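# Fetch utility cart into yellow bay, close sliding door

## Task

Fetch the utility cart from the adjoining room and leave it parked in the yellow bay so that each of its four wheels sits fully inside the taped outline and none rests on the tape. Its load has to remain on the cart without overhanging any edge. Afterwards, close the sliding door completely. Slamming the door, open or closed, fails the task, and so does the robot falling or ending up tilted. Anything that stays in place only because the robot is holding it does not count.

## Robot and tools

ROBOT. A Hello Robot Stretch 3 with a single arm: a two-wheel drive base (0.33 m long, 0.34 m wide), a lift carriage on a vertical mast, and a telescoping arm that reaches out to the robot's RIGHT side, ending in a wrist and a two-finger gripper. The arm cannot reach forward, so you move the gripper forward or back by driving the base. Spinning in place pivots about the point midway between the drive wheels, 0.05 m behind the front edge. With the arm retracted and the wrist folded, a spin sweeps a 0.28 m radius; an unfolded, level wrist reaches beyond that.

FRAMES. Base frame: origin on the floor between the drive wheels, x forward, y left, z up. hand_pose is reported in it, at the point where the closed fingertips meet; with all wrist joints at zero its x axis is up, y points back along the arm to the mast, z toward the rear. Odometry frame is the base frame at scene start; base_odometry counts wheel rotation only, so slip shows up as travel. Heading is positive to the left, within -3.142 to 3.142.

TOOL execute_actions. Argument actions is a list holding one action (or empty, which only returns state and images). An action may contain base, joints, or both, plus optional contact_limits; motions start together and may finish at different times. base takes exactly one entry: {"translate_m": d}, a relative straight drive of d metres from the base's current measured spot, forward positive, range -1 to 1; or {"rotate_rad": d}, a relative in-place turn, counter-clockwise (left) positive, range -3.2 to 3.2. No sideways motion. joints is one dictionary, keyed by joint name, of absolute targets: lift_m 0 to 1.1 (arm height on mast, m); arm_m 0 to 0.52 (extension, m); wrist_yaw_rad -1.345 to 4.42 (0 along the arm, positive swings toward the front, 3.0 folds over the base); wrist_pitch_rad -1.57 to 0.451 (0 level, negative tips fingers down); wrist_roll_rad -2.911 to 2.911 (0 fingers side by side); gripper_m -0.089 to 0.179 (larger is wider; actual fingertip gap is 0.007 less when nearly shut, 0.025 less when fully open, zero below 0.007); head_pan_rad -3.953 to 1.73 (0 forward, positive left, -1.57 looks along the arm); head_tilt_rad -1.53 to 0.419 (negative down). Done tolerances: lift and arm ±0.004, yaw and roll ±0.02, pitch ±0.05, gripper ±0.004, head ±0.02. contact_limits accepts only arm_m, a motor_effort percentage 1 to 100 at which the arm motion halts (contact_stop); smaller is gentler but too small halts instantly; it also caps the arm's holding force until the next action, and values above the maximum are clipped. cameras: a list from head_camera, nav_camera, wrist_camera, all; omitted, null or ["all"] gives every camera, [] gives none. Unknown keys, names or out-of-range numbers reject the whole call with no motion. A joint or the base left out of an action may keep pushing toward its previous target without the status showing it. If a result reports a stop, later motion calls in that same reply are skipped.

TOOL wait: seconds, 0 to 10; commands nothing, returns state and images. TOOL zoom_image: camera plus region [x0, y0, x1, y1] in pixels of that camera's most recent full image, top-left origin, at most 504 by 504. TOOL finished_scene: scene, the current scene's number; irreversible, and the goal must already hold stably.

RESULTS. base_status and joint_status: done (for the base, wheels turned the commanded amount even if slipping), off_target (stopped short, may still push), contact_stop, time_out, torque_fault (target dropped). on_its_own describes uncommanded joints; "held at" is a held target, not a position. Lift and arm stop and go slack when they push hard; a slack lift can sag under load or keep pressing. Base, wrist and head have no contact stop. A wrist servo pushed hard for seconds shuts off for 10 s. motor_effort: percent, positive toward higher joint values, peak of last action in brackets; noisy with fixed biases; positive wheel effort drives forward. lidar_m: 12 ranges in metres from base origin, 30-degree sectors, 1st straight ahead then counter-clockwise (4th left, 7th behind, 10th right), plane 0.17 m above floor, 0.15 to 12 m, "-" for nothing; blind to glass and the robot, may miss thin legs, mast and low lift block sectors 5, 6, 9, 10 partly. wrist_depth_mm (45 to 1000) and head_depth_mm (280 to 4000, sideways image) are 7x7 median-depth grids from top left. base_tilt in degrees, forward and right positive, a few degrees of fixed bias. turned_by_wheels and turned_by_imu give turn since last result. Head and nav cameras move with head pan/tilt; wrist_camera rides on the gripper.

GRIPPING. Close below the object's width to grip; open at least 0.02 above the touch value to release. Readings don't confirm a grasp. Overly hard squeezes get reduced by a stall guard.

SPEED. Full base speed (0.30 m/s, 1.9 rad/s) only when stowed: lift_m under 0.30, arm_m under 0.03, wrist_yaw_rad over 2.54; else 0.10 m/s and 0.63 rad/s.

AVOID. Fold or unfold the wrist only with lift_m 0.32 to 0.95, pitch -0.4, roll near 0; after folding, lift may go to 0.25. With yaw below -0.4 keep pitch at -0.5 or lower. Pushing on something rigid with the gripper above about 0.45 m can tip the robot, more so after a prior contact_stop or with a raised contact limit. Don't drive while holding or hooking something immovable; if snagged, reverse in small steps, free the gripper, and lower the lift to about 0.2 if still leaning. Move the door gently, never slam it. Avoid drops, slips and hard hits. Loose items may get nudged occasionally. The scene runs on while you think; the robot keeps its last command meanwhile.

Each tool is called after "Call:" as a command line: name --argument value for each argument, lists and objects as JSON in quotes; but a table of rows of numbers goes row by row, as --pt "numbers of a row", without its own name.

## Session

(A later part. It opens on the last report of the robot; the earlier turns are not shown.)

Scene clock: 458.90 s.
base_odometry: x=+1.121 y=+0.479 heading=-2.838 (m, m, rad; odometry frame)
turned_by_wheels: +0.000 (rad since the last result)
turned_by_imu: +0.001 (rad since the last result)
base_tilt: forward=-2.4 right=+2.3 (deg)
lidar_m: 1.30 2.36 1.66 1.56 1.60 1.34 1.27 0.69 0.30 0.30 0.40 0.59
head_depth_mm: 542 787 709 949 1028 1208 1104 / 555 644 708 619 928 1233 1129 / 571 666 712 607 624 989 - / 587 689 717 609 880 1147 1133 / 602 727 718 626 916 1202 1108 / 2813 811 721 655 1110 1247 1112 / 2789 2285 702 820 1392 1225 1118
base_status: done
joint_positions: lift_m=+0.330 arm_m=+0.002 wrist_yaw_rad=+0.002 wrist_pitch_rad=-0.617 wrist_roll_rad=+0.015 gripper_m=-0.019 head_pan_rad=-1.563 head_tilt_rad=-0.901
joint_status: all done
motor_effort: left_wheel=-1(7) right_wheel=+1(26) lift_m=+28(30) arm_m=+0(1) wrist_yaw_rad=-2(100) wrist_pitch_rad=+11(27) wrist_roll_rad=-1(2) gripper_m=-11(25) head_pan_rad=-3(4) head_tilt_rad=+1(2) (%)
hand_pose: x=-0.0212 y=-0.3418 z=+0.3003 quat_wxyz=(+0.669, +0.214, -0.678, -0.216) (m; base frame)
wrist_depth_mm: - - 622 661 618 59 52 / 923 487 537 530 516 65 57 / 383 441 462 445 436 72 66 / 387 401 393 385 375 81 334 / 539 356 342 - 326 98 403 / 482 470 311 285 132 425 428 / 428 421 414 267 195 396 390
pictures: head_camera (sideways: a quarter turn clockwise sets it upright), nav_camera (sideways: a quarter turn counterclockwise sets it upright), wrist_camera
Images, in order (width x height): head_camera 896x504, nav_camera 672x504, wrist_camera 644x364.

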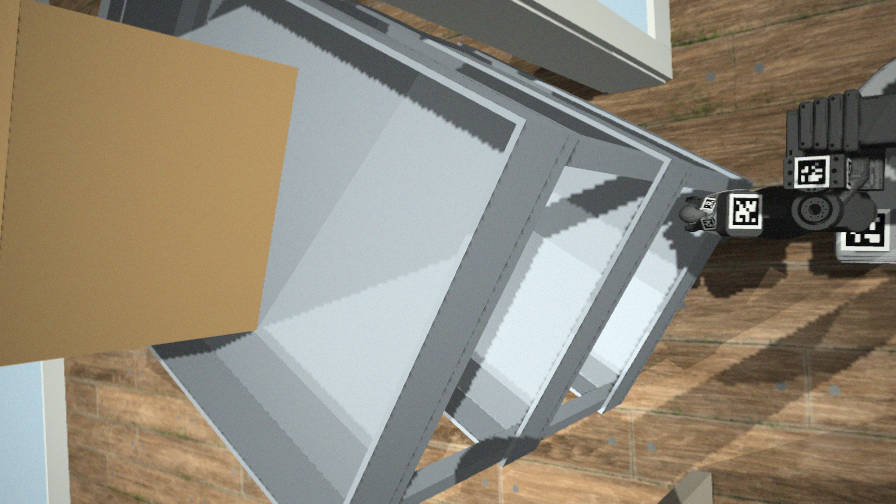

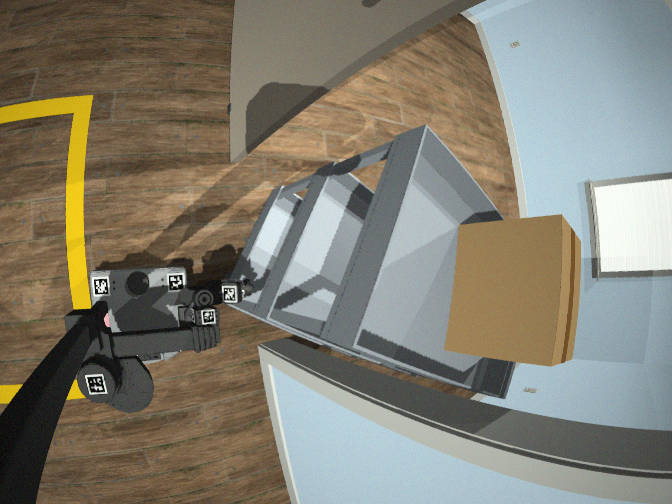

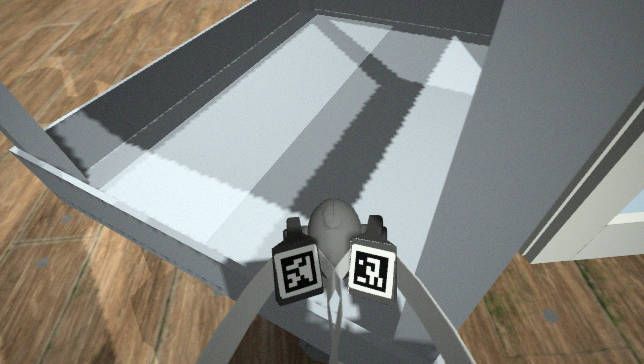

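Call:
execute_actions --actions '[{"joints":{"wrist_yaw_rad":1.3,"head_tilt_rad":-1.2,"head_pan_rad":-1.3}}]' --cameras '["head_camera"]'

Call:
execute_actions --actions '[{"base":{"translate_m":-0.3},"joints":{"wrist_pitch_rad":-0.05,"lift_m":0.26,"head_pan_rad":-0.8,"head_tilt_rad":-1.1}}]'

Call:
execute_actions --actions '[{"joints":{"wrist_yaw_rad":1.03,"gripper_m":0.15}}]'

Scene clock: 480.43 s.
base_odometry: x=+1.121 y=+0.479 heading=-2.838 (m, m, rad; odometry frame)
turned_by_wheels: +0.000 (rad since the last result)
turned_by_imu: +0.000 (rad since the last result)
base_tilt: forward=-2.4 right=+2.3 (deg)
lidar_m: 1.29 2.36 1.65 1.57 1.61 1.34 1.26 0.69 0.30 0.30 0.40 0.60
head_depth_mm: 630 590 543 1190 1249 1177 - / 645 592 529 847 1257 - - / 652 596 889 878 1263 - - / 656 576 922 1228 1281 1195 1093 / 645 625 953 1345 1269 1187 1111 / 601 1570 1484 1348 1276 1192 1112 / 1777 1605 1463 1329 1279 1195 1122
base_status: not commanded
joint_positions: lift_m=+0.330 arm_m=+0.002 wrist_yaw_rad=+1.298 wrist_pitch_rad=-0.617 wrist_roll_rad=+0.015 gripper_m=-0.019 head_pan_rad=-1.307 head_tilt_rad=-1.185
joint_status: all done
motor_effort: left_wheel=-1(1) right_wheel=+1(2) lift_m=+28(28) arm_m=+1(1) wrist_yaw_rad=+3(2) wrist_pitch_rad=+11(11) wrist_roll_rad=-1(1) gripper_m=-11(12) head_pan_rad=+4(31) head_tilt_rad=-9(35) (%)
hand_pose: x=+0.1664 y=-0.1995 z=+0.3004 quat_wxyz=(+0.664, +0.580, -0.412, +0.232) (m; base frame)
wrist_depth_mm: - - - 698 462 915 838 / 926 847 829 761 557 767 357 / 736 714 696 675 626 637 369 / 617 614 605 584 569 534 333 / 541 528 523 - 503 484 282 / 477 475 467 433 439 442 257 / 430 424 413 409 408 394 249
pictures: head_camera (sideways: a quarter turn clockwise sets it upright)
Images, in order (width x height): head_camera 896x504.

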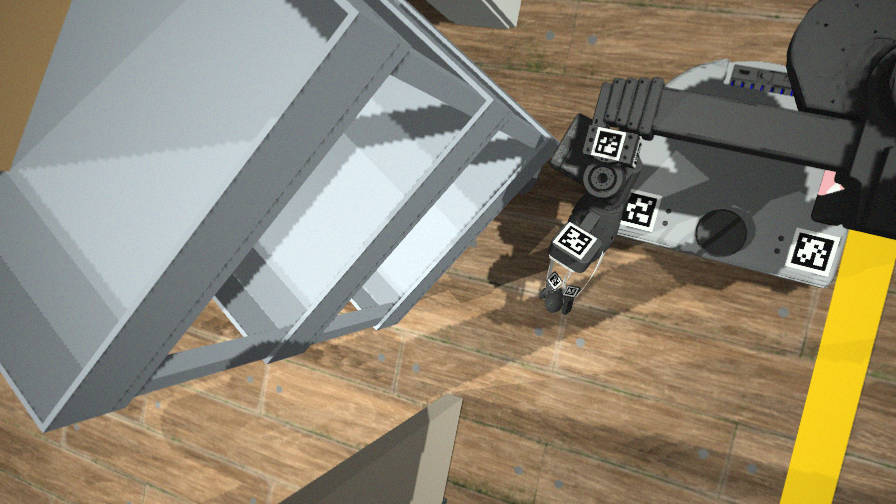

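Scene clock: 484.67 s.
base_odometry: x=+1.408 y=+0.569 heading=-2.838 (m, m, rad; odometry frame)
turned_by_wheels: +0.000 (rad since the last result)
turned_by_imu: +0.001 (rad since the last result)
base_tilt: forward=-2.4 right=+2.4 (deg)
lidar_m: 1.35 2.34 1.63 1.55 1.46 1.02 0.97 0.72 0.50 0.47 0.36 0.53
head_depth_mm: 702 644 600 915 1197 1179 1089 / 730 649 589 909 1271 1198 - / 738 653 574 865 1240 - - / 739 676 993 1357 1275 1192 - / 1889 1721 1558 1410 1294 1193 1116 / 1973 1669 1361 1425 1294 1202 1100 / 832 1066 1527 1419 1299 1196 1105
base_status: done
joint_positions: lift_m=+0.261 arm_m=+0.002 wrist_yaw_rad=+1.298 wrist_pitch_rad=-0.072 wrist_roll_rad=+0.015 gripper_m=-0.019 head_pan_rad=-0.807 head_tilt_rad=-1.100
joint_status: all done
motor_effort: left_wheel=-1(5) right_wheel=+1(3) lift_m=+11(26) arm_m=+1(1) wrist_yaw_rad=+2(3) wrist_pitch_rad=+14(14) wrist_roll_rad=-1(1) gripper_m=-10(11) head_pan_rad=+5(41) head_tilt_rad=+0(13) (%)
hand_pose: x=+0.2231 y=-0.2151 z=+0.3568 quat_wxyz=(+0.574, +0.451, -0.552, +0.403) (m; base frame)
wrist_depth_mm: - - - 787 - 154 222 / - - - 847 - 161 - / - - - 921 - 168 - / - - - 996 - 178 - / - - 994 - 636 188 556 / 769 743 730 645 458 196 435 / 592 583 573 558 550 330 349
pictures: head_camera (sideways: a quarter turn clockwise sets it upright), nav_camera (sideways: a quarter turn counterclockwise sets it upright), wrist_camera
Images, in order (width x height): head_camera 896x504, nav_camera 672x504, wrist_camera 644x364.

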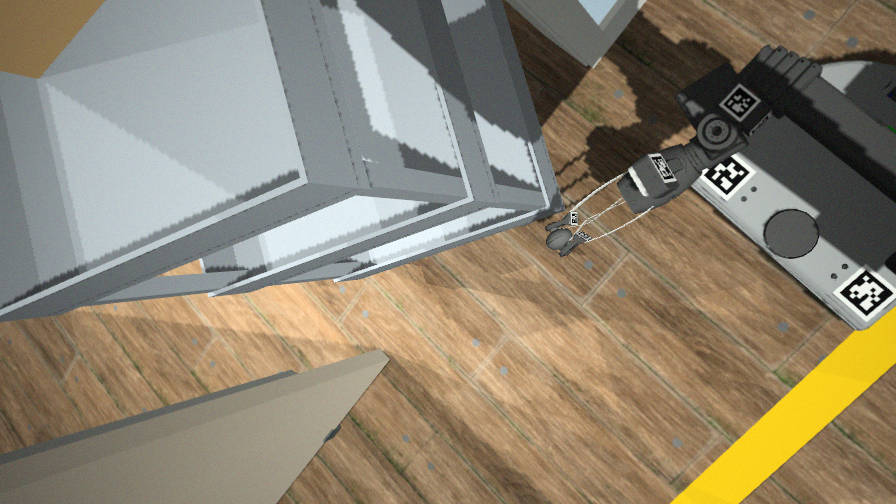

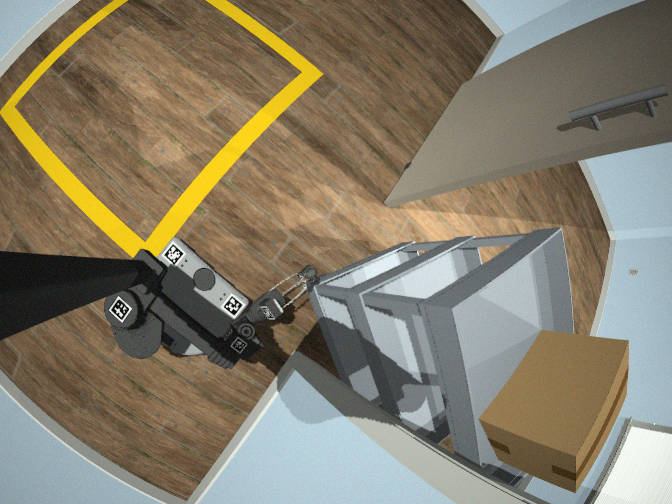

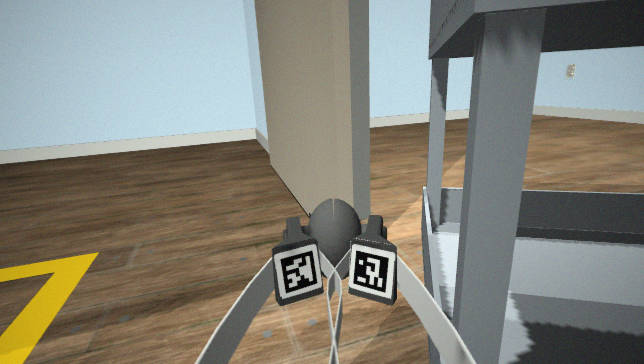

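Scene clock: 486.87 s.
base_odometry: x=+1.408 y=+0.569 heading=-2.838 (m, m, rad; odometry frame)
turned_by_wheels: +0.000 (rad since the last result)
turned_by_imu: +0.000 (rad since the last result)
base_tilt: forward=-2.4 right=+2.3 (deg)
lidar_m: 1.35 2.33 1.64 1.55 1.46 1.02 0.97 0.72 0.50 0.46 0.36 0.53
head_depth_mm: 701 644 599 916 1205 1181 1090 / 736 648 591 905 1268 1207 - / 737 652 575 863 1259 - - / 739 676 992 1357 1295 1186 - / 1905 1723 1565 1421 1299 1189 1109 / 1976 1669 1357 1419 1296 1192 1109 / 833 1063 1526 1426 1303 1193 1106
base_status: not commanded
joint_positions: lift_m=+0.261 arm_m=+0.002 wrist_yaw_rad=+1.032 wrist_pitch_rad=-0.072 wrist_roll_rad=+0.015 gripper_m=+0.150 head_pan_rad=-0.807 head_tilt_rad=-1.100
joint_status: all done
motor_effort: left_wheel=-1(1) right_wheel=+2(1) lift_m=+11(11) arm_m=+1(0) wrist_yaw_rad=-3(6) wrist_pitch_rad=+14(13) wrist_roll_rad=-1(1) gripper_m=+1(95) head_pan_rad=+5(5) head_tilt_rad=+0(0) (%)
hand_pose: x=+0.1965 y=-0.2771 z=+0.3568 quat_wxyz=(+0.623, +0.373, -0.606, +0.324) (m; base frame)
wrist_depth_mm: - - 790 170 174 197 218 / - - 825 566 - - - / - - 902 - - - - / - - 953 - 668 669 660 / - - 900 824 591 608 573 / 755 - 713 667 444 425 440 / 613 578 573 522 358 355 351
pictures: head_camera (sideways: a quarter turn clockwise sets it upright), nav_camera (sideways: a quarter turn counterclockwise sets it upright), wrist_camera
Images, in order (width x height): head_camera 896x504, nav_camera 672x504, wrist_camera 644x364.

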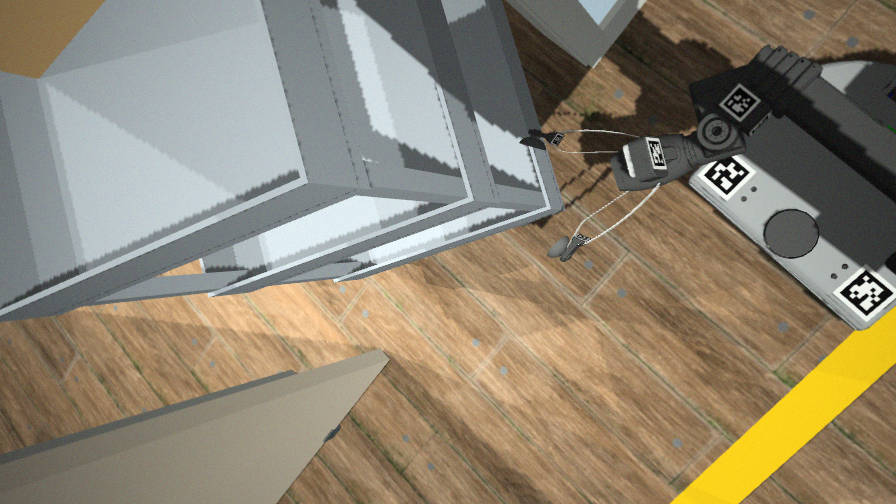

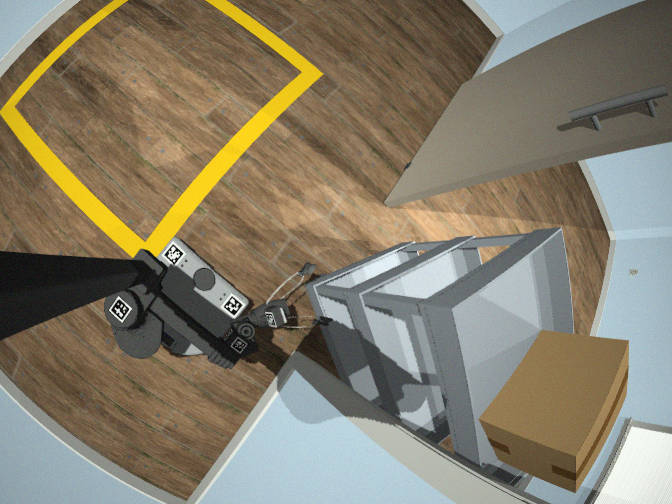

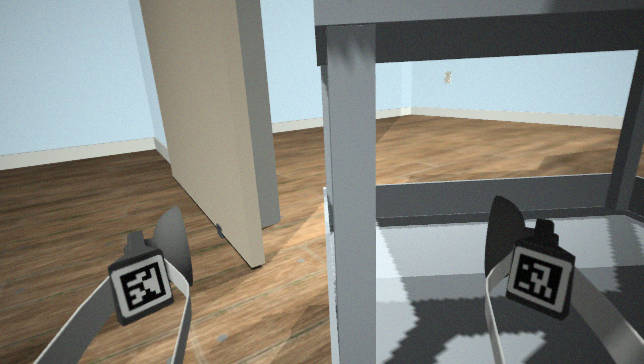

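Call:
execute_actions --actions '[{"base":{"translate_m":0.09},"joints":{"wrist_yaw_rad":0.76,"gripper_m":0.11}}]' --cameras '["wrist_camera"]'

Scene clock: 492.33 s.
base_odometry: x=+1.322 y=+0.542 heading=-2.839 (m, m, rad; odometry frame)
turned_by_wheels: +0.000 (rad since the last result)
turned_by_imu: +0.000 (rad since the last result)
base_tilt: forward=-2.4 right=+2.4 (deg)
lidar_m: 1.33 2.34 1.64 1.55 1.59 1.12 1.06 0.71 0.48 0.36 0.31 0.70
head_depth_mm: 726 646 579 868 1223 1173 1092 / 718 652 568 710 1160 1196 - / 708 639 950 911 1241 1215 - / 723 1669 1493 1397 1287 1189 - / 1965 1734 1543 1418 1290 1188 1114 / 1947 949 1273 1410 1298 1189 1108 / 765 1053 1515 1430 1298 1199 1107
base_status: done
joint_positions: lift_m=+0.261 arm_m=+0.002 wrist_yaw_rad=+0.762 wrist_pitch_rad=-0.072 wrist_roll_rad=+0.015 gripper_m=+0.110 head_pan_rad=-0.807 head_tilt_rad=-1.100
joint_status: all done
motor_effort: left_wheel=-1(3) right_wheel=+0(4) lift_m=+11(12) arm_m=+0(1) wrist_yaw_rad=-3(5) wrist_pitch_rad=+13(13) wrist_roll_rad=-1(1) gripper_m=+0(94) head_pan_rad=+4(3) head_tilt_rad=+0(0) (%)
hand_pose: x=+0.1538 y=-0.3305 z=+0.3569 quat_wxyz=(+0.661, +0.288, -0.651, +0.237) (m; base frame)
wrist_depth_mm: 702 727 375 106 177 196 218 / 804 733 - 110 - - - / - 627 - 116 - - - / - 676 - 122 - 715 - / - 694 725 128 596 622 546 / 755 737 679 134 453 422 436 / 605 583 572 144 364 355 344
pictures: wrist_camera
Images, in order (width x height): wrist_camera 644x364.

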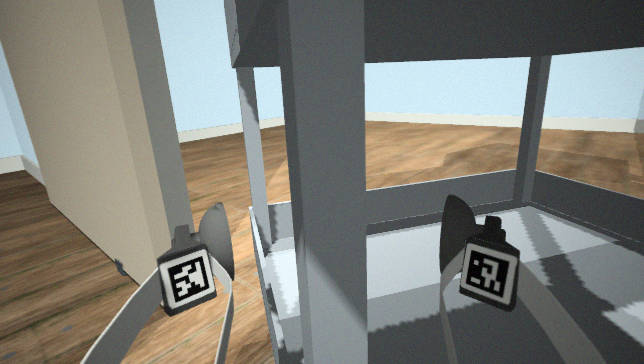

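Call:
execute_actions --actions '[{"base":{"translate_m":0.025},"joints":{"arm_m":0.028}}]' --cameras '[]'

Call:
execute_actions --actions '[{"joints":{"gripper_m":-0.035}}]' --cameras '["wrist_camera"]'

Call:
execute_actions --actions '[{"base":{"translate_m":0.2},"joints":{"head_pan_rad":-1.2,"head_tilt_rad":-1.0}}]'

Scene clock: 496.27 s.
base_odometry: x=+1.298 y=+0.535 heading=-2.839 (m, m, rad; odometry frame)
turned_by_wheels: +0.000 (rad since the last result)
turned_by_imu: +0.000 (rad since the last result)
base_tilt: forward=-2.4 right=+2.4 (deg)
lidar_m: 1.33 2.34 1.65 1.56 1.59 1.14 1.08 0.71 0.48 0.33 0.31 0.75
head_depth_mm: 717 647 581 845 1235 1188 1099 / 706 647 556 775 1062 1210 - / 704 646 963 922 1242 1202 - / 1893 1686 1526 1395 1282 1190 - / 1976 1747 1548 1403 1297 1188 1116 / 783 913 1263 1410 1291 1197 1105 / 761 1045 1528 1423 1304 1198 1114
base_status: done
joint_positions: lift_m=+0.261 arm_m=+0.028 wrist_yaw_rad=+0.761 wrist_pitch_rad=-0.072 wrist_roll_rad=+0.015 gripper_m=+0.110 head_pan_rad=-0.807 head_tilt_rad=-1.100
joint_status: all done
motor_effort: left_wheel=-1(2) right_wheel=+1(4) lift_m=+11(11) arm_m=+4(5) wrist_yaw_rad=-2(2) wrist_pitch_rad=+13(13) wrist_roll_rad=-1(1) gripper_m=+0(0) head_pan_rad=+4(4) head_tilt_rad=+0(0) (%)
hand_pose: x=+0.1537 y=-0.3565 z=+0.3569 quat_wxyz=(+0.661, +0.288, -0.651, +0.237) (m; base frame)
wrist_depth_mm: 576 688 229 72 173 195 220 / 716 717 - 75 - - - / 851 715 - 78 - - - / - 626 - 83 - 673 - / - 642 705 87 590 621 533 / 755 709 662 92 432 425 438 / 595 586 572 98 355 357 348
pictures: none
No camera images: the call's "cameras" was empty. Leave "cameras" out to get every camera's image.

Scene clock: 498.20 s.
base_odometry: x=+1.298 y=+0.535 heading=-2.839 (m, m, rad; odometry frame)
turned_by_wheels: +0.000 (rad since the last result)
turned_by_imu: +0.000 (rad since the last result)
base_tilt: forward=-2.4 right=+2.3 (deg)
lidar_m: 1.33 2.34 1.64 1.55 1.59 1.14 1.08 0.71 0.48 0.33 0.31 0.75
head_depth_mm: 719 645 579 843 1227 1183 1088 / 708 649 553 775 1061 1205 - / 704 645 961 923 1259 1212 - / 1911 1690 1528 1393 1291 1186 - / 1970 1762 1547 1406 1291 1195 1116 / 788 910 1267 1413 1302 1190 1104 / 762 1048 1530 1426 1302 1195 1113
base_status: not commanded
joint_positions: lift_m=+0.261 arm_m=+0.028 wrist_yaw_rad=+0.766 wrist_pitch_rad=-0.072 wrist_roll_rad=+0.014 gripper_m=-0.033 head_pan_rad=-0.807 head_tilt_rad=-1.100
joint_status: all done
motor_effort: left_wheel=-1(1) right_wheel=+1(1) lift_m=+11(11) arm_m=+3(4) wrist_yaw_rad=-7(7) wrist_pitch_rad=+13(13) wrist_roll_rad=-1(1) gripper_m=-47(100) head_pan_rad=+5(4) head_tilt_rad=+0(0) (%)
hand_pose: x=+0.1545 y=-0.3559 z=+0.3569 quat_wxyz=(+0.661, +0.289, -0.650, +0.238) (m; base frame)
wrist_depth_mm: 591 704 227 72 172 196 218 / 726 698 - 75 - - - / 888 595 - 79 - - - / - 615 - 83 - 670 - / 976 659 - 87 589 579 545 / 756 672 663 91 405 443 431 / 595 584 565 97 357 352 351
pictures: wrist_camera
Images, in order (width x height): wrist_camera 644x364.

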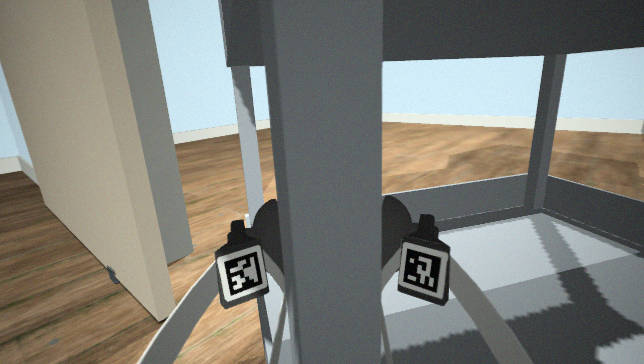

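Scene clock: 501.23 s.
base_odometry: x=+1.107 y=+0.475 heading=-2.839 (m, m, rad; odometry frame)
turned_by_wheels: -0.001 (rad since the last result)
turned_by_imu: -0.001 (rad since the last result)
base_tilt: forward=-2.4 right=+2.4 (deg)
lidar_m: 1.29 2.37 1.65 1.57 1.60 1.36 1.28 0.69 0.56 0.33 0.32 0.58
head_depth_mm: 616 689 634 902 1197 1192 1097 / 701 723 635 890 1156 1219 - / 810 738 638 583 878 1206 - / 2327 742 642 928 1260 1204 1112 / 2349 746 1049 1456 1335 1213 1102 / 2350 1971 1702 1467 1301 1209 1104 / 2360 1992 792 955 1333 1210 1106
base_status: done
joint_positions: lift_m=+0.261 arm_m=+0.028 wrist_yaw_rad=+0.669 wrist_pitch_rad=-0.072 wrist_roll_rad=+0.014 gripper_m=-0.017 head_pan_rad=-1.193 head_tilt_rad=-1.001
joint_status: all done
on_its_own: wrist_yaw_rad is held at +0.703, not at your +0.760, by its stall guard, which is still easing; gripper_m is held at -0.019, not at your -0.035, by its stall guard, which is still easing
motor_effort: left_wheel=-5(5) right_wheel=+12(16) lift_m=+11(11) arm_m=+0(3) wrist_yaw_rad=+44(52) wrist_pitch_rad=+13(13) wrist_roll_rad=-1(1) gripper_m=-35(47) head_pan_rad=-3(38) head_tilt_rad=+0(14) (%)
hand_pose: x=+0.1360 y=-0.3722 z=+0.3569 quat_wxyz=(+0.671, +0.257, -0.664, +0.206) (m; base frame)
wrist_depth_mm: 351 555 - 74 173 194 216 / 397 563 - 78 - - - / 446 379 - 81 - - - / 514 397 - 86 - - 605 / 602 414 - 90 581 588 567 / 683 438 709 95 415 440 428 / 600 497 577 101 360 356 349
pictures: head_camera (sideways: a quarter turn clockwise sets it upright), nav_camera (sideways: a quarter turn counterclockwise sets it upright), wrist_camera
Images, in order (width x height): head_camera 896x504, nav_camera 672x504, wrist_camera 644x364.

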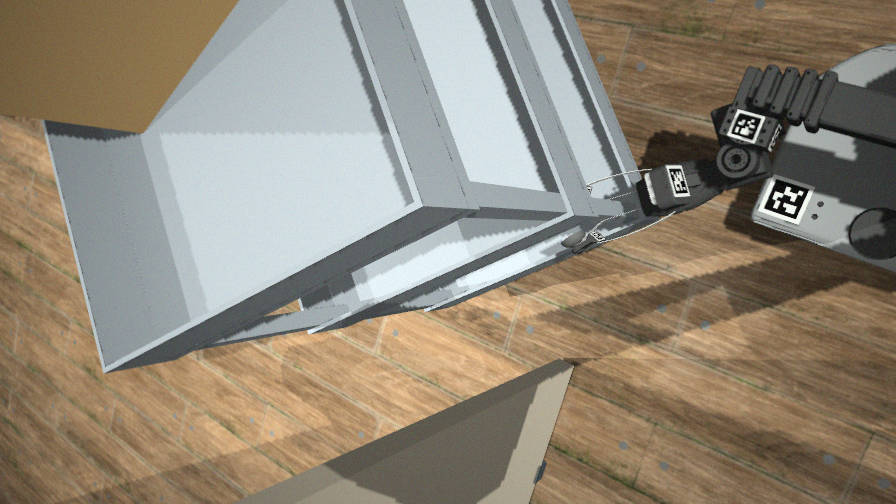

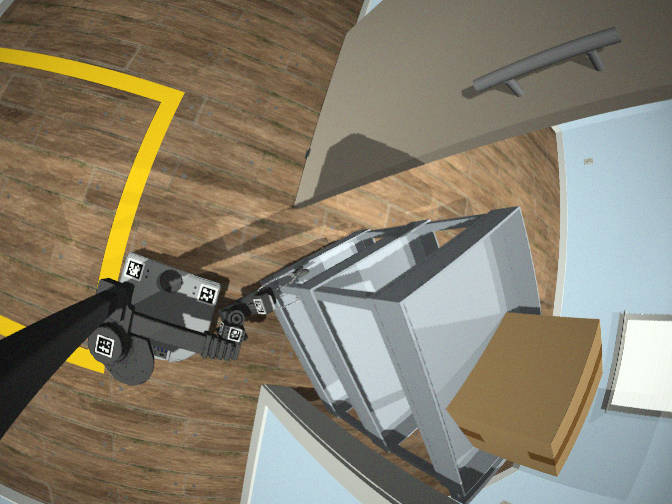

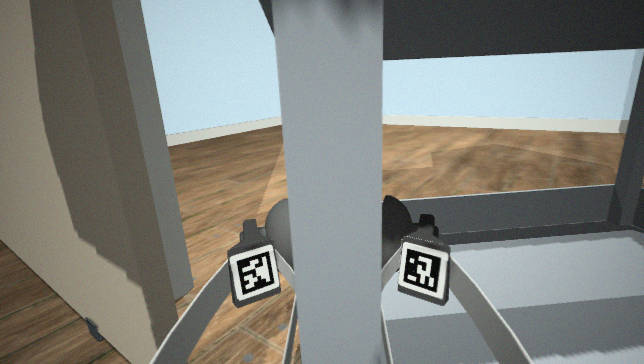

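Call:
execute_actions --actions '[{"base":{"translate_m":0.15},"joints":{"wrist_yaw_rad":0.62,"head_pan_rad":-1.5,"head_tilt_rad":-0.95}}]'

Scene clock: 506.83 s.
base_odometry: x=+0.964 y=+0.430 heading=-2.839 (m, m, rad; odometry frame)
turned_by_wheels: +0.000 (rad since the last result)
turned_by_imu: +0.000 (rad since the last result)
base_tilt: forward=-2.3 right=+2.4 (deg)
lidar_m: 1.26 2.37 1.67 1.57 1.61 1.51 1.43 0.66 0.46 0.33 0.33 0.53
head_depth_mm: 520 587 652 962 1283 1203 1093 / 570 655 668 934 1194 1223 - / 633 735 674 620 907 1234 - / 803 777 675 585 874 1169 1123 / 2611 800 678 598 1247 1218 1102 / 2622 772 711 1504 1347 1206 1115 / 2604 1978 1801 1527 904 1213 1109
base_status: done
joint_positions: lift_m=+0.261 arm_m=+0.028 wrist_yaw_rad=+0.584 wrist_pitch_rad=-0.072 wrist_roll_rad=+0.015 gripper_m=+0.003 head_pan_rad=-1.493 head_tilt_rad=-0.952
joint_status: wrist_yaw_rad off_target (ended at +0.584, target +0.620); the others done
on_its_own: wrist_yaw_rad is held at +0.575, not at your +0.620, by its stall guard, which is not easing now; gripper_m is held at +0.002, not at your -0.035, by its stall guard, which is not easing now
motor_effort: left_wheel=-1(4) right_wheel=+3(15) lift_m=+12(12) arm_m=+1(1) wrist_yaw_rad=-11(40) wrist_pitch_rad=+14(14) wrist_roll_rad=-1(1) gripper_m=-23(27) head_pan_rad=-5(32) head_tilt_rad=+2(11) (%)
hand_pose: x=+0.1185 y=-0.3847 z=+0.3568 quat_wxyz=(+0.680, +0.229, -0.674, +0.177) (m; base frame)
wrist_depth_mm: 257 243 - 76 174 197 219 / 287 248 - 79 - - - / 314 260 - 83 - - - / 348 274 - 87 - - - / 387 289 - 91 567 561 557 / 450 310 655 97 404 441 431 / 530 354 576 103 355 359 349
pictures: head_camera (sideways: a quarter turn clockwise sets it upright), nav_camera (sideways: a quarter turn counterclockwise sets it upright), wrist_camera
Images, in order (width x height): head_camera 896x504, nav_camera 672x504, wrist_camera 644x364.

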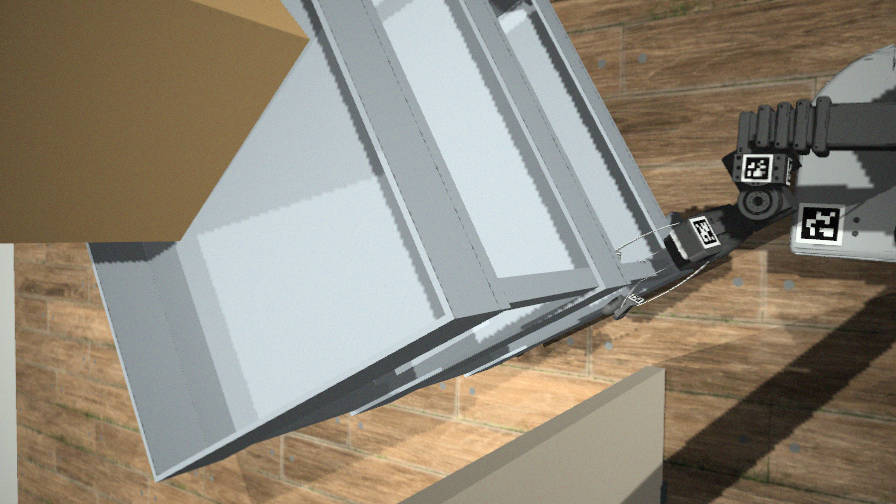

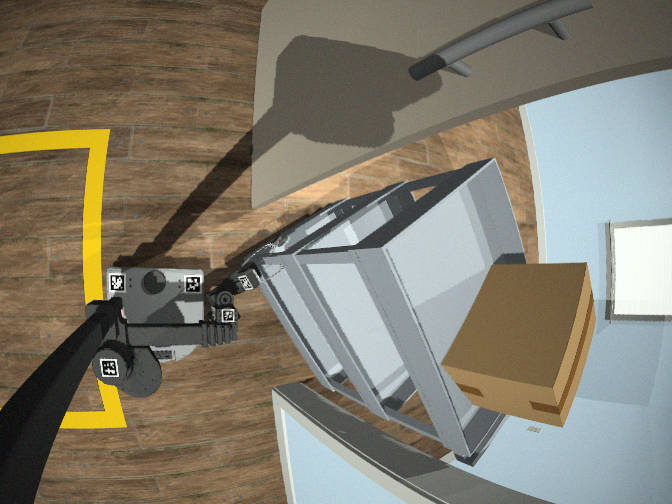

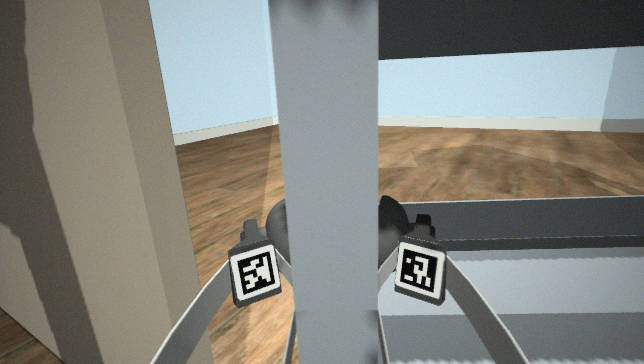

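Call:
execute_actions --actions '[{"joints":{"gripper_m":0.17}}]' --cameras '[]'

Call:
execute_actions --actions '[{"base":{"translate_m":-0.06},"joints":{"arm_m":0.0,"wrist_pitch_rad":-0.45}}]' --cameras '["wrist_camera","head_camera"]'

Scene clock: 533.00 s.
base_odometry: x=+0.964 y=+0.430 heading=-2.839 (m, m, rad; odometry frame)
turned_by_wheels: +0.000 (rad since the last result)
turned_by_imu: +0.001 (rad since the last result)
base_tilt: forward=-2.4 right=+2.3 (deg)
lidar_m: 1.26 2.38 1.66 1.58 1.61 1.51 1.43 0.66 0.46 0.33 0.33 0.53
head_depth_mm: 520 588 653 965 1286 1207 1093 / 569 654 671 937 1196 1224 - / 631 736 674 619 903 1232 - / 807 778 675 583 872 1164 1124 / 2568 796 678 597 1234 1224 1103 / 2558 773 712 1491 1351 1207 1111 / 2589 1975 1803 1519 904 1210 1110
base_status: not commanded
joint_positions: lift_m=+0.261 arm_m=+0.028 wrist_yaw_rad=+0.577 wrist_pitch_rad=-0.072 wrist_roll_rad=+0.015 gripper_m=+0.170 head_pan_rad=-1.493 head_tilt_rad=-0.952
joint_status: all done
on_its_own: wrist_yaw_rad is held at +0.575, not at your +0.620, by its stall guard, which is not easing now
motor_effort: left_wheel=-1(1) right_wheel=+1(2) lift_m=+11(11) arm_m=+2(2) wrist_yaw_rad=-2(11) wrist_pitch_rad=+14(14) wrist_roll_rad=-1(1) gripper_m=+0(96) head_pan_rad=-3(6) head_tilt_rad=+1(1) (%)
hand_pose: x=+0.1171 y=-0.3856 z=+0.3568 quat_wxyz=(+0.680, +0.227, -0.675, +0.175) (m; base frame)
wrist_depth_mm: 251 243 - 76 178 196 217 / 279 249 - 79 - - - / 307 260 - 83 - - - / 339 274 - 87 - - - / 378 293 976 91 557 554 557 / 458 - 708 96 450 436 - / 496 338 552 102 359 360 335
pictures: none
No camera images: the call's "cameras" was empty. Leave "cameras" out to get every camera's image.

Scene clock: 534.57 s.
base_odometry: x=+1.021 y=+0.448 heading=-2.839 (m, m, rad; odometry frame)
turned_by_wheels: +0.000 (rad since the last result)
turned_by_imu: +0.000 (rad since the last result)
base_tilt: forward=-2.4 right=+2.4 (deg)
lidar_m: 1.27 2.37 1.66 1.57 1.61 1.44 1.37 0.68 0.51 0.36 0.35 0.54
head_depth_mm: 493 611 663 1006 1288 1212 1097 / 521 601 647 964 1237 1219 - / 578 674 671 935 1156 1231 - / 646 749 674 623 905 1208 1103 / 2523 802 678 579 878 1206 1107 / 2596 788 680 627 1351 1218 1110 / 2623 774 1683 1558 1034 1207 1112
base_status: done
joint_positions: lift_m=+0.261 arm_m=+0.002 wrist_yaw_rad=+0.577 wrist_pitch_rad=-0.464 wrist_roll_rad=+0.015 gripper_m=+0.170 head_pan_rad=-1.493 head_tilt_rad=-0.952
joint_status: all done
joint sent to its limit — the command would take arm_m past its lower limit, so that joint was sent only as far as its limit.
on_its_own: wrist_yaw_rad is held at +0.575, not at your +0.620, by its stall guard, which is not easing now
motor_effort: left_wheel=-1(4) right_wheel=+1(2) lift_m=+11(11) arm_m=-3(3) wrist_yaw_rad=-2(3) wrist_pitch_rad=+8(12) wrist_roll_rad=-1(1) gripper_m=-1(0) head_pan_rad=-3(3) head_tilt_rad=+1(2) (%)
hand_pose: x=+0.0976 y=-0.3302 z=+0.2631 quat_wxyz=(+0.702, +0.352, -0.618, +0.037) (m; base frame)
wrist_depth_mm: 308 511 127 - - - 550 / 374 321 141 572 569 553 529 / 468 353 160 438 443 431 418 / 598 426 414 363 360 349 340 / 541 525 454 299 300 297 296 / 461 - 428 223 222 223 - / 399 392 385 312 357 362 358
pictures: head_camera (sideways: a quarter turn clockwise sets it upright), wrist_camera
Images, in order (width x height): head_camera 896x504, wrist_camera 644x364.

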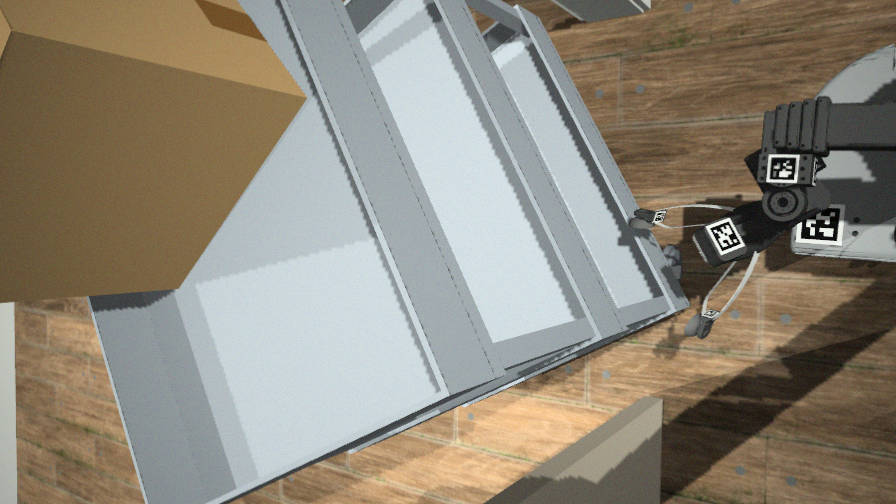

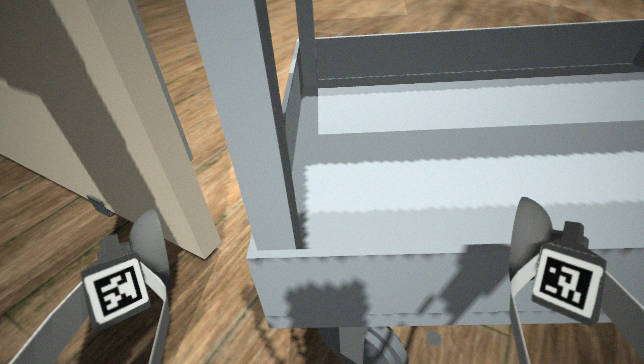

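Call:
execute_actions --actions '[{"base":{"translate_m":-0.08},"joints":{"lift_m":0.32,"wrist_yaw_rad":0.58}}]' --cameras '[]'

Call:
execute_actions --actions '[{"joints":{"gripper_m":-0.02,"wrist_pitch_rad":-0.6}}]' --cameras '[]'

Call:
execute_actions --actions '[{"joints":{"wrist_yaw_rad":0.0,"arm_m":0.1}}]' --cameras '["wrist_camera","head_camera"]'

Scene clock: 544.97 s.
base_odometry: x=+1.098 y=+0.472 heading=-2.839 (m, m, rad; odometry frame)
turned_by_wheels: +0.000 (rad since the last result)
turned_by_imu: +0.001 (rad since the last result)
base_tilt: forward=-2.4 right=+2.4 (deg)
lidar_m: 1.29 2.36 1.66 1.57 1.61 1.36 1.29 0.69 0.56 0.41 0.39 0.58
head_depth_mm: 586 732 715 1023 1180 1207 1096 / 519 639 669 990 1293 1208 - / 507 592 644 973 1225 1240 - / 569 675 676 938 1153 1241 1113 / 647 761 677 922 906 1191 1103 / 2534 807 680 582 897 1228 1107 / 2632 793 685 610 1363 1220 1108
base_status: done
joint_positions: lift_m=+0.319 arm_m=+0.002 wrist_yaw_rad=+0.578 wrist_pitch_rad=-0.464 wrist_roll_rad=+0.015 gripper_m=+0.170 head_pan_rad=-1.493 head_tilt_rad=-0.952
joint_status: all done
motor_effort: left_wheel=-1(4) right_wheel=+0(2) lift_m=+30(32) arm_m=-3(3) wrist_yaw_rad=+2(6) wrist_pitch_rad=+9(9) wrist_roll_rad=-1(1) gripper_m=+1(0) head_pan_rad=-4(4) head_tilt_rad=+1(1) (%)
hand_pose: x=+0.0978 y=-0.3300 z=+0.3218 quat_wxyz=(+0.702, +0.353, -0.618, +0.037) (m; base frame)
wrist_depth_mm: 327 171 - - - - - / 381 190 - 649 633 612 594 / 483 376 589 570 555 536 514 / 679 460 412 452 451 437 425 / 611 552 287 385 377 373 367 / 530 - 311 296 293 294 - / 459 452 451 414 429 424 411
pictures: none
No camera images: the call's "cameras" was empty. Leave "cameras" out to get every camera's image.

Scene clock: 547.37 s.
base_odometry: x=+1.098 y=+0.472 heading=-2.839 (m, m, rad; odometry frame)
turned_by_wheels: +0.000 (rad since the last result)
turned_by_imu: +0.000 (rad since the last result)
base_tilt: forward=-2.4 right=+2.4 (deg)
lidar_m: 1.29 2.36 1.65 1.57 1.60 1.37 1.29 0.69 0.57 0.41 0.39 0.57
head_depth_mm: 584 732 714 1025 1175 1204 1093 / 519 638 668 985 1298 1212 - / 507 593 643 973 1236 1231 - / 568 677 674 943 1161 1225 1109 / 647 762 679 923 907 1183 1101 / 2557 806 681 582 896 1222 1106 / 2608 793 684 613 1369 1219 1107
base_status: not commanded
joint_positions: lift_m=+0.319 arm_m=+0.002 wrist_yaw_rad=+0.578 wrist_pitch_rad=-0.612 wrist_roll_rad=+0.015 gripper_m=-0.019 head_pan_rad=-1.493 head_tilt_rad=-0.952
joint_status: all done
motor_effort: left_wheel=-1(1) right_wheel=+1(1) lift_m=+30(30) arm_m=-3(3) wrist_yaw_rad=+2(2) wrist_pitch_rad=+7(9) wrist_roll_rad=-1(1) gripper_m=-11(96) head_pan_rad=-4(4) head_tilt_rad=+1(1) (%)
hand_pose: x=+0.0856 y=-0.3112 z=+0.2913 quat_wxyz=(+0.703, +0.396, -0.590, -0.015) (m; base frame)
wrist_depth_mm: 347 183 - 584 600 585 556 / 438 208 520 522 510 494 483 / 613 438 374 426 425 414 404 / 623 563 277 370 365 359 275 / 530 523 326 - 309 309 310 / 473 457 465 429 433 431 425 / 426 418 414 401 395 394 380
pictures: none
No camera images: the call's "cameras" was empty. Leave "cameras" out to get every camera's image.

Scene clock: 549.33 s.
base_odometry: x=+1.098 y=+0.472 heading=-2.839 (m, m, rad; odometry frame)
turned_by_wheels: +0.000 (rad since the last result)
turned_by_imu: +0.000 (rad since the last result)
base_tilt: forward=-2.4 right=+2.4 (deg)
lidar_m: 1.29 2.37 1.66 1.57 1.60 1.37 1.29 0.69 0.56 0.41 0.39 0.57
head_depth_mm: 585 732 715 1019 1179 1212 1097 / 519 636 667 988 1283 1233 - / 508 593 644 974 1224 1163 - / 567 676 675 938 1165 1221 1119 / 646 761 676 919 907 1184 1103 / 2511 802 680 582 896 1218 1113 / 2603 791 683 611 1367 1224 1111
base_status: not commanded
joint_positions: lift_m=+0.319 arm_m=+0.100 wrist_yaw_rad=+0.001 wrist_pitch_rad=-0.612 wrist_roll_rad=+0.015 gripper_m=-0.019 head_pan_rad=-1.493 head_tilt_rad=-0.952
joint_status: all done
motor_effort: left_wheel=-1(1) right_wheel=+2(1) lift_m=+29(30) arm_m=+5(5) wrist_yaw_rad=-1(2) wrist_pitch_rad=+8(8) wrist_roll_rad=-1(1) gripper_m=-10(11) head_pan_rad=-5(2) head_tilt_rad=+1(1) (%)
hand_pose: x=-0.0213 y=-0.4405 z=+0.2912 quat_wxyz=(+0.670, +0.212, -0.679, -0.215) (m; base frame)
wrist_depth_mm: - - 566 595 549 903 311 / 470 505 535 520 484 413 707 / 463 455 447 437 422 396 600 / 394 390 379 375 355 390 344 / 343 339 334 - 341 488 354 / 307 299 297 431 439 427 360 / 274 271 253 399 392 390 375
pictures: head_camera (sideways: a quarter turn clockwise sets it upright), wrist_camera
Images, in order (width x height): head_camera 896x504, wrist_camera 644x364.

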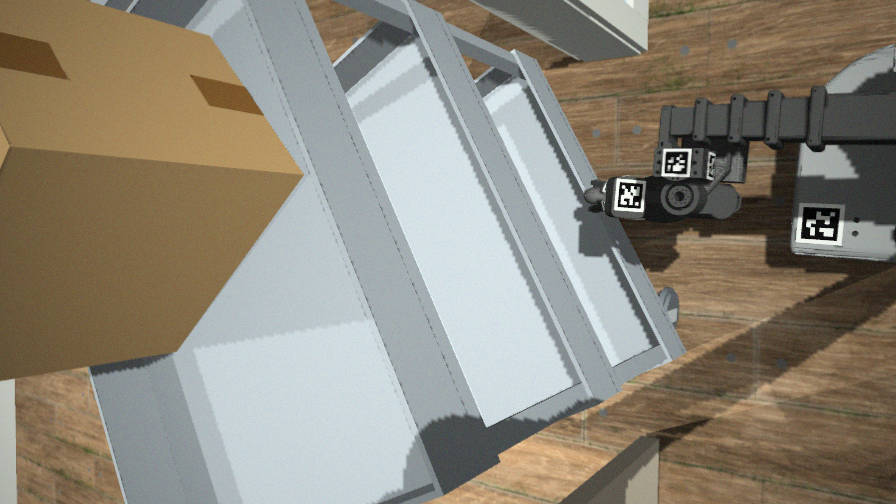

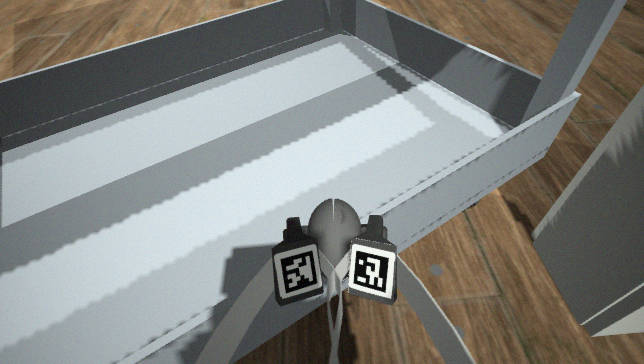

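Call:
execute_actions --actions '[{"base":{"translate_m":-0.1},"joints":{"arm_m":0.18}}]' --cameras '["wrist_camera"]'

Call:
execute_actions --actions '[{"joints":{"lift_m":0.235}}]' --cameras '["wrist_camera","head_camera"]'

Scene clock: 559.73 s.
base_odometry: x=+1.193 y=+0.502 heading=-2.840 (m, m, rad; odometry frame)
turned_by_wheels: +0.000 (rad since the last result)
turned_by_imu: +0.001 (rad since the last result)
base_tilt: forward=-2.4 right=+2.4 (deg)
lidar_m: 1.31 2.36 1.65 1.56 1.60 1.26 1.19 0.70 0.51 0.46 0.44 0.45
head_depth_mm: 2500 707 1638 830 1001 1211 1098 / 648 751 975 1029 1231 1209 - / 566 681 678 1007 1265 1198 - / 514 609 655 975 1238 1218 1117 / 533 650 679 962 1171 1221 1109 / 617 753 680 942 911 1188 1108 / 815 809 684 608 890 1233 1105
base_status: done
joint_positions: lift_m=+0.319 arm_m=+0.180 wrist_yaw_rad=+0.001 wrist_pitch_rad=-0.612 wrist_roll_rad=+0.015 gripper_m=-0.019 head_pan_rad=-1.493 head_tilt_rad=-0.952
joint_status: all done
motor_effort: left_wheel=-1(5) right_wheel=+1(0) lift_m=+29(29) arm_m=+4(4) wrist_yaw_rad=-1(1) wrist_pitch_rad=+8(8) wrist_roll_rad=-1(1) gripper_m=-10(11) head_pan_rad=-4(4) head_tilt_rad=+1(1) (%)
hand_pose: x=-0.0214 y=-0.5205 z=+0.2911 quat_wxyz=(+0.670, +0.212, -0.679, -0.215) (m; base frame)
wrist_depth_mm: - - 550 943 925 224 875 / 457 500 528 484 748 245 735 / 459 462 444 429 389 291 229 / 396 390 382 371 363 512 227 / 346 344 333 - 297 459 229 / 305 304 297 261 428 361 235 / 275 268 242 388 390 366 238
pictures: wrist_camera
Images, in order (width x height): wrist_camera 644x364.

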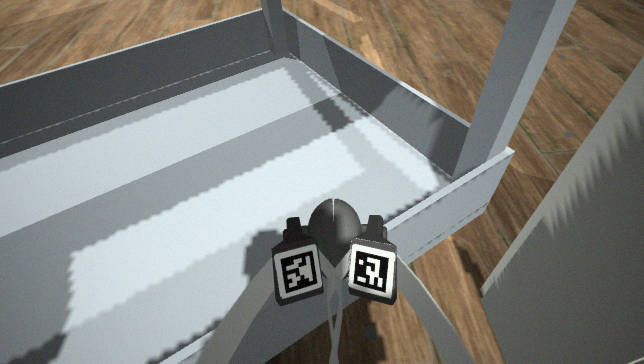

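Scene clock: 561.83 s.
base_odometry: x=+1.193 y=+0.502 heading=-2.840 (m, m, rad; odometry frame)
turned_by_wheels: +0.000 (rad since the last result)
turned_by_imu: +0.000 (rad since the last result)
base_tilt: forward=-2.4 right=+2.4 (deg)
lidar_m: 1.31 2.35 1.65 1.56 1.59 1.26 1.19 0.70 0.52 0.46 0.44 0.45
head_depth_mm: 2564 709 1647 828 996 1207 1094 / 650 756 961 1030 1260 1214 - / 568 681 676 992 1265 1186 - / 513 609 657 976 1244 1222 1120 / 531 650 680 963 1169 1228 1105 / 616 752 682 943 913 1188 1112 / 820 810 684 607 889 1224 1110
base_status: not commanded
joint_positions: lift_m=+0.236 arm_m=+0.180 wrist_yaw_rad=-0.006 wrist_pitch_rad=-0.622 wrist_roll_rad=+0.015 gripper_m=-0.019 head_pan_rad=-1.493 head_tilt_rad=-0.950
joint_status: all done
motor_effort: left_wheel=-2(5) right_wheel=+3(10) lift_m=+12(26) arm_m=+5(4) wrist_yaw_rad=+8(13) wrist_pitch_rad=+13(15) wrist_roll_rad=-1(1) gripper_m=-11(12) head_pan_rad=-4(2) head_tilt_rad=-1(1) (%)
hand_pose: x=-0.0228 y=-0.5190 z=+0.2054 quat_wxyz=(+0.668, +0.213, -0.678, -0.220) (m; base frame)
wrist_depth_mm: 420 453 468 417 319 219 702 / 388 377 367 355 334 229 568 / 324 314 303 298 209 260 224 / 274 269 260 178 226 432 224 / 239 232 160 - 381 367 229 / 212 143 170 347 350 333 232 / 135 159 315 320 318 308 235
pictures: head_camera (sideways: a quarter turn clockwise sets it upright), wrist_camera
Images, in order (width x height): head_camera 896x504, wrist_camera 644x364.

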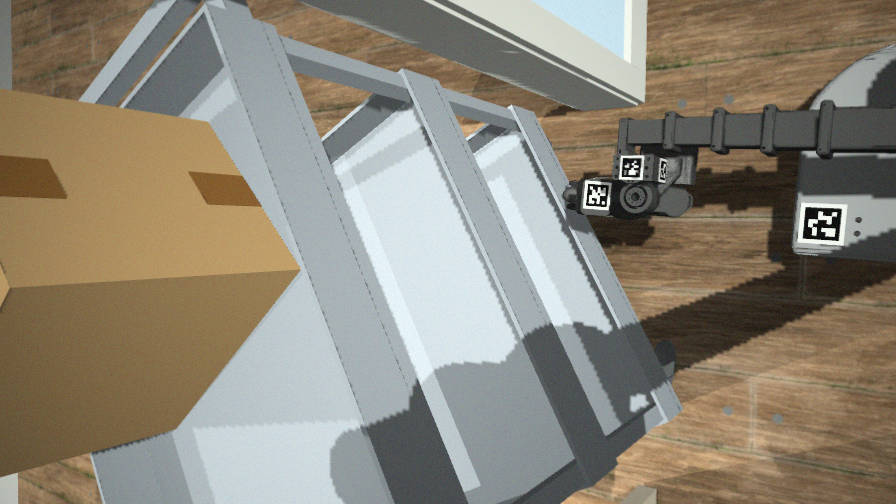

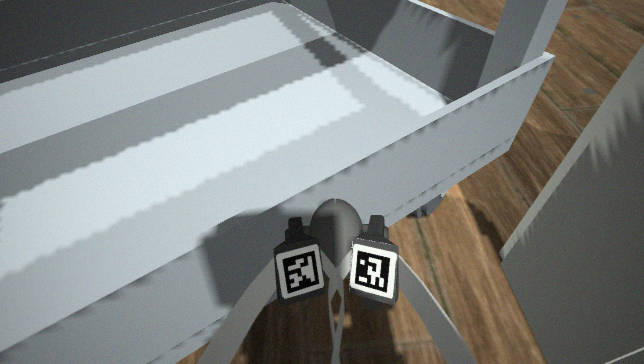

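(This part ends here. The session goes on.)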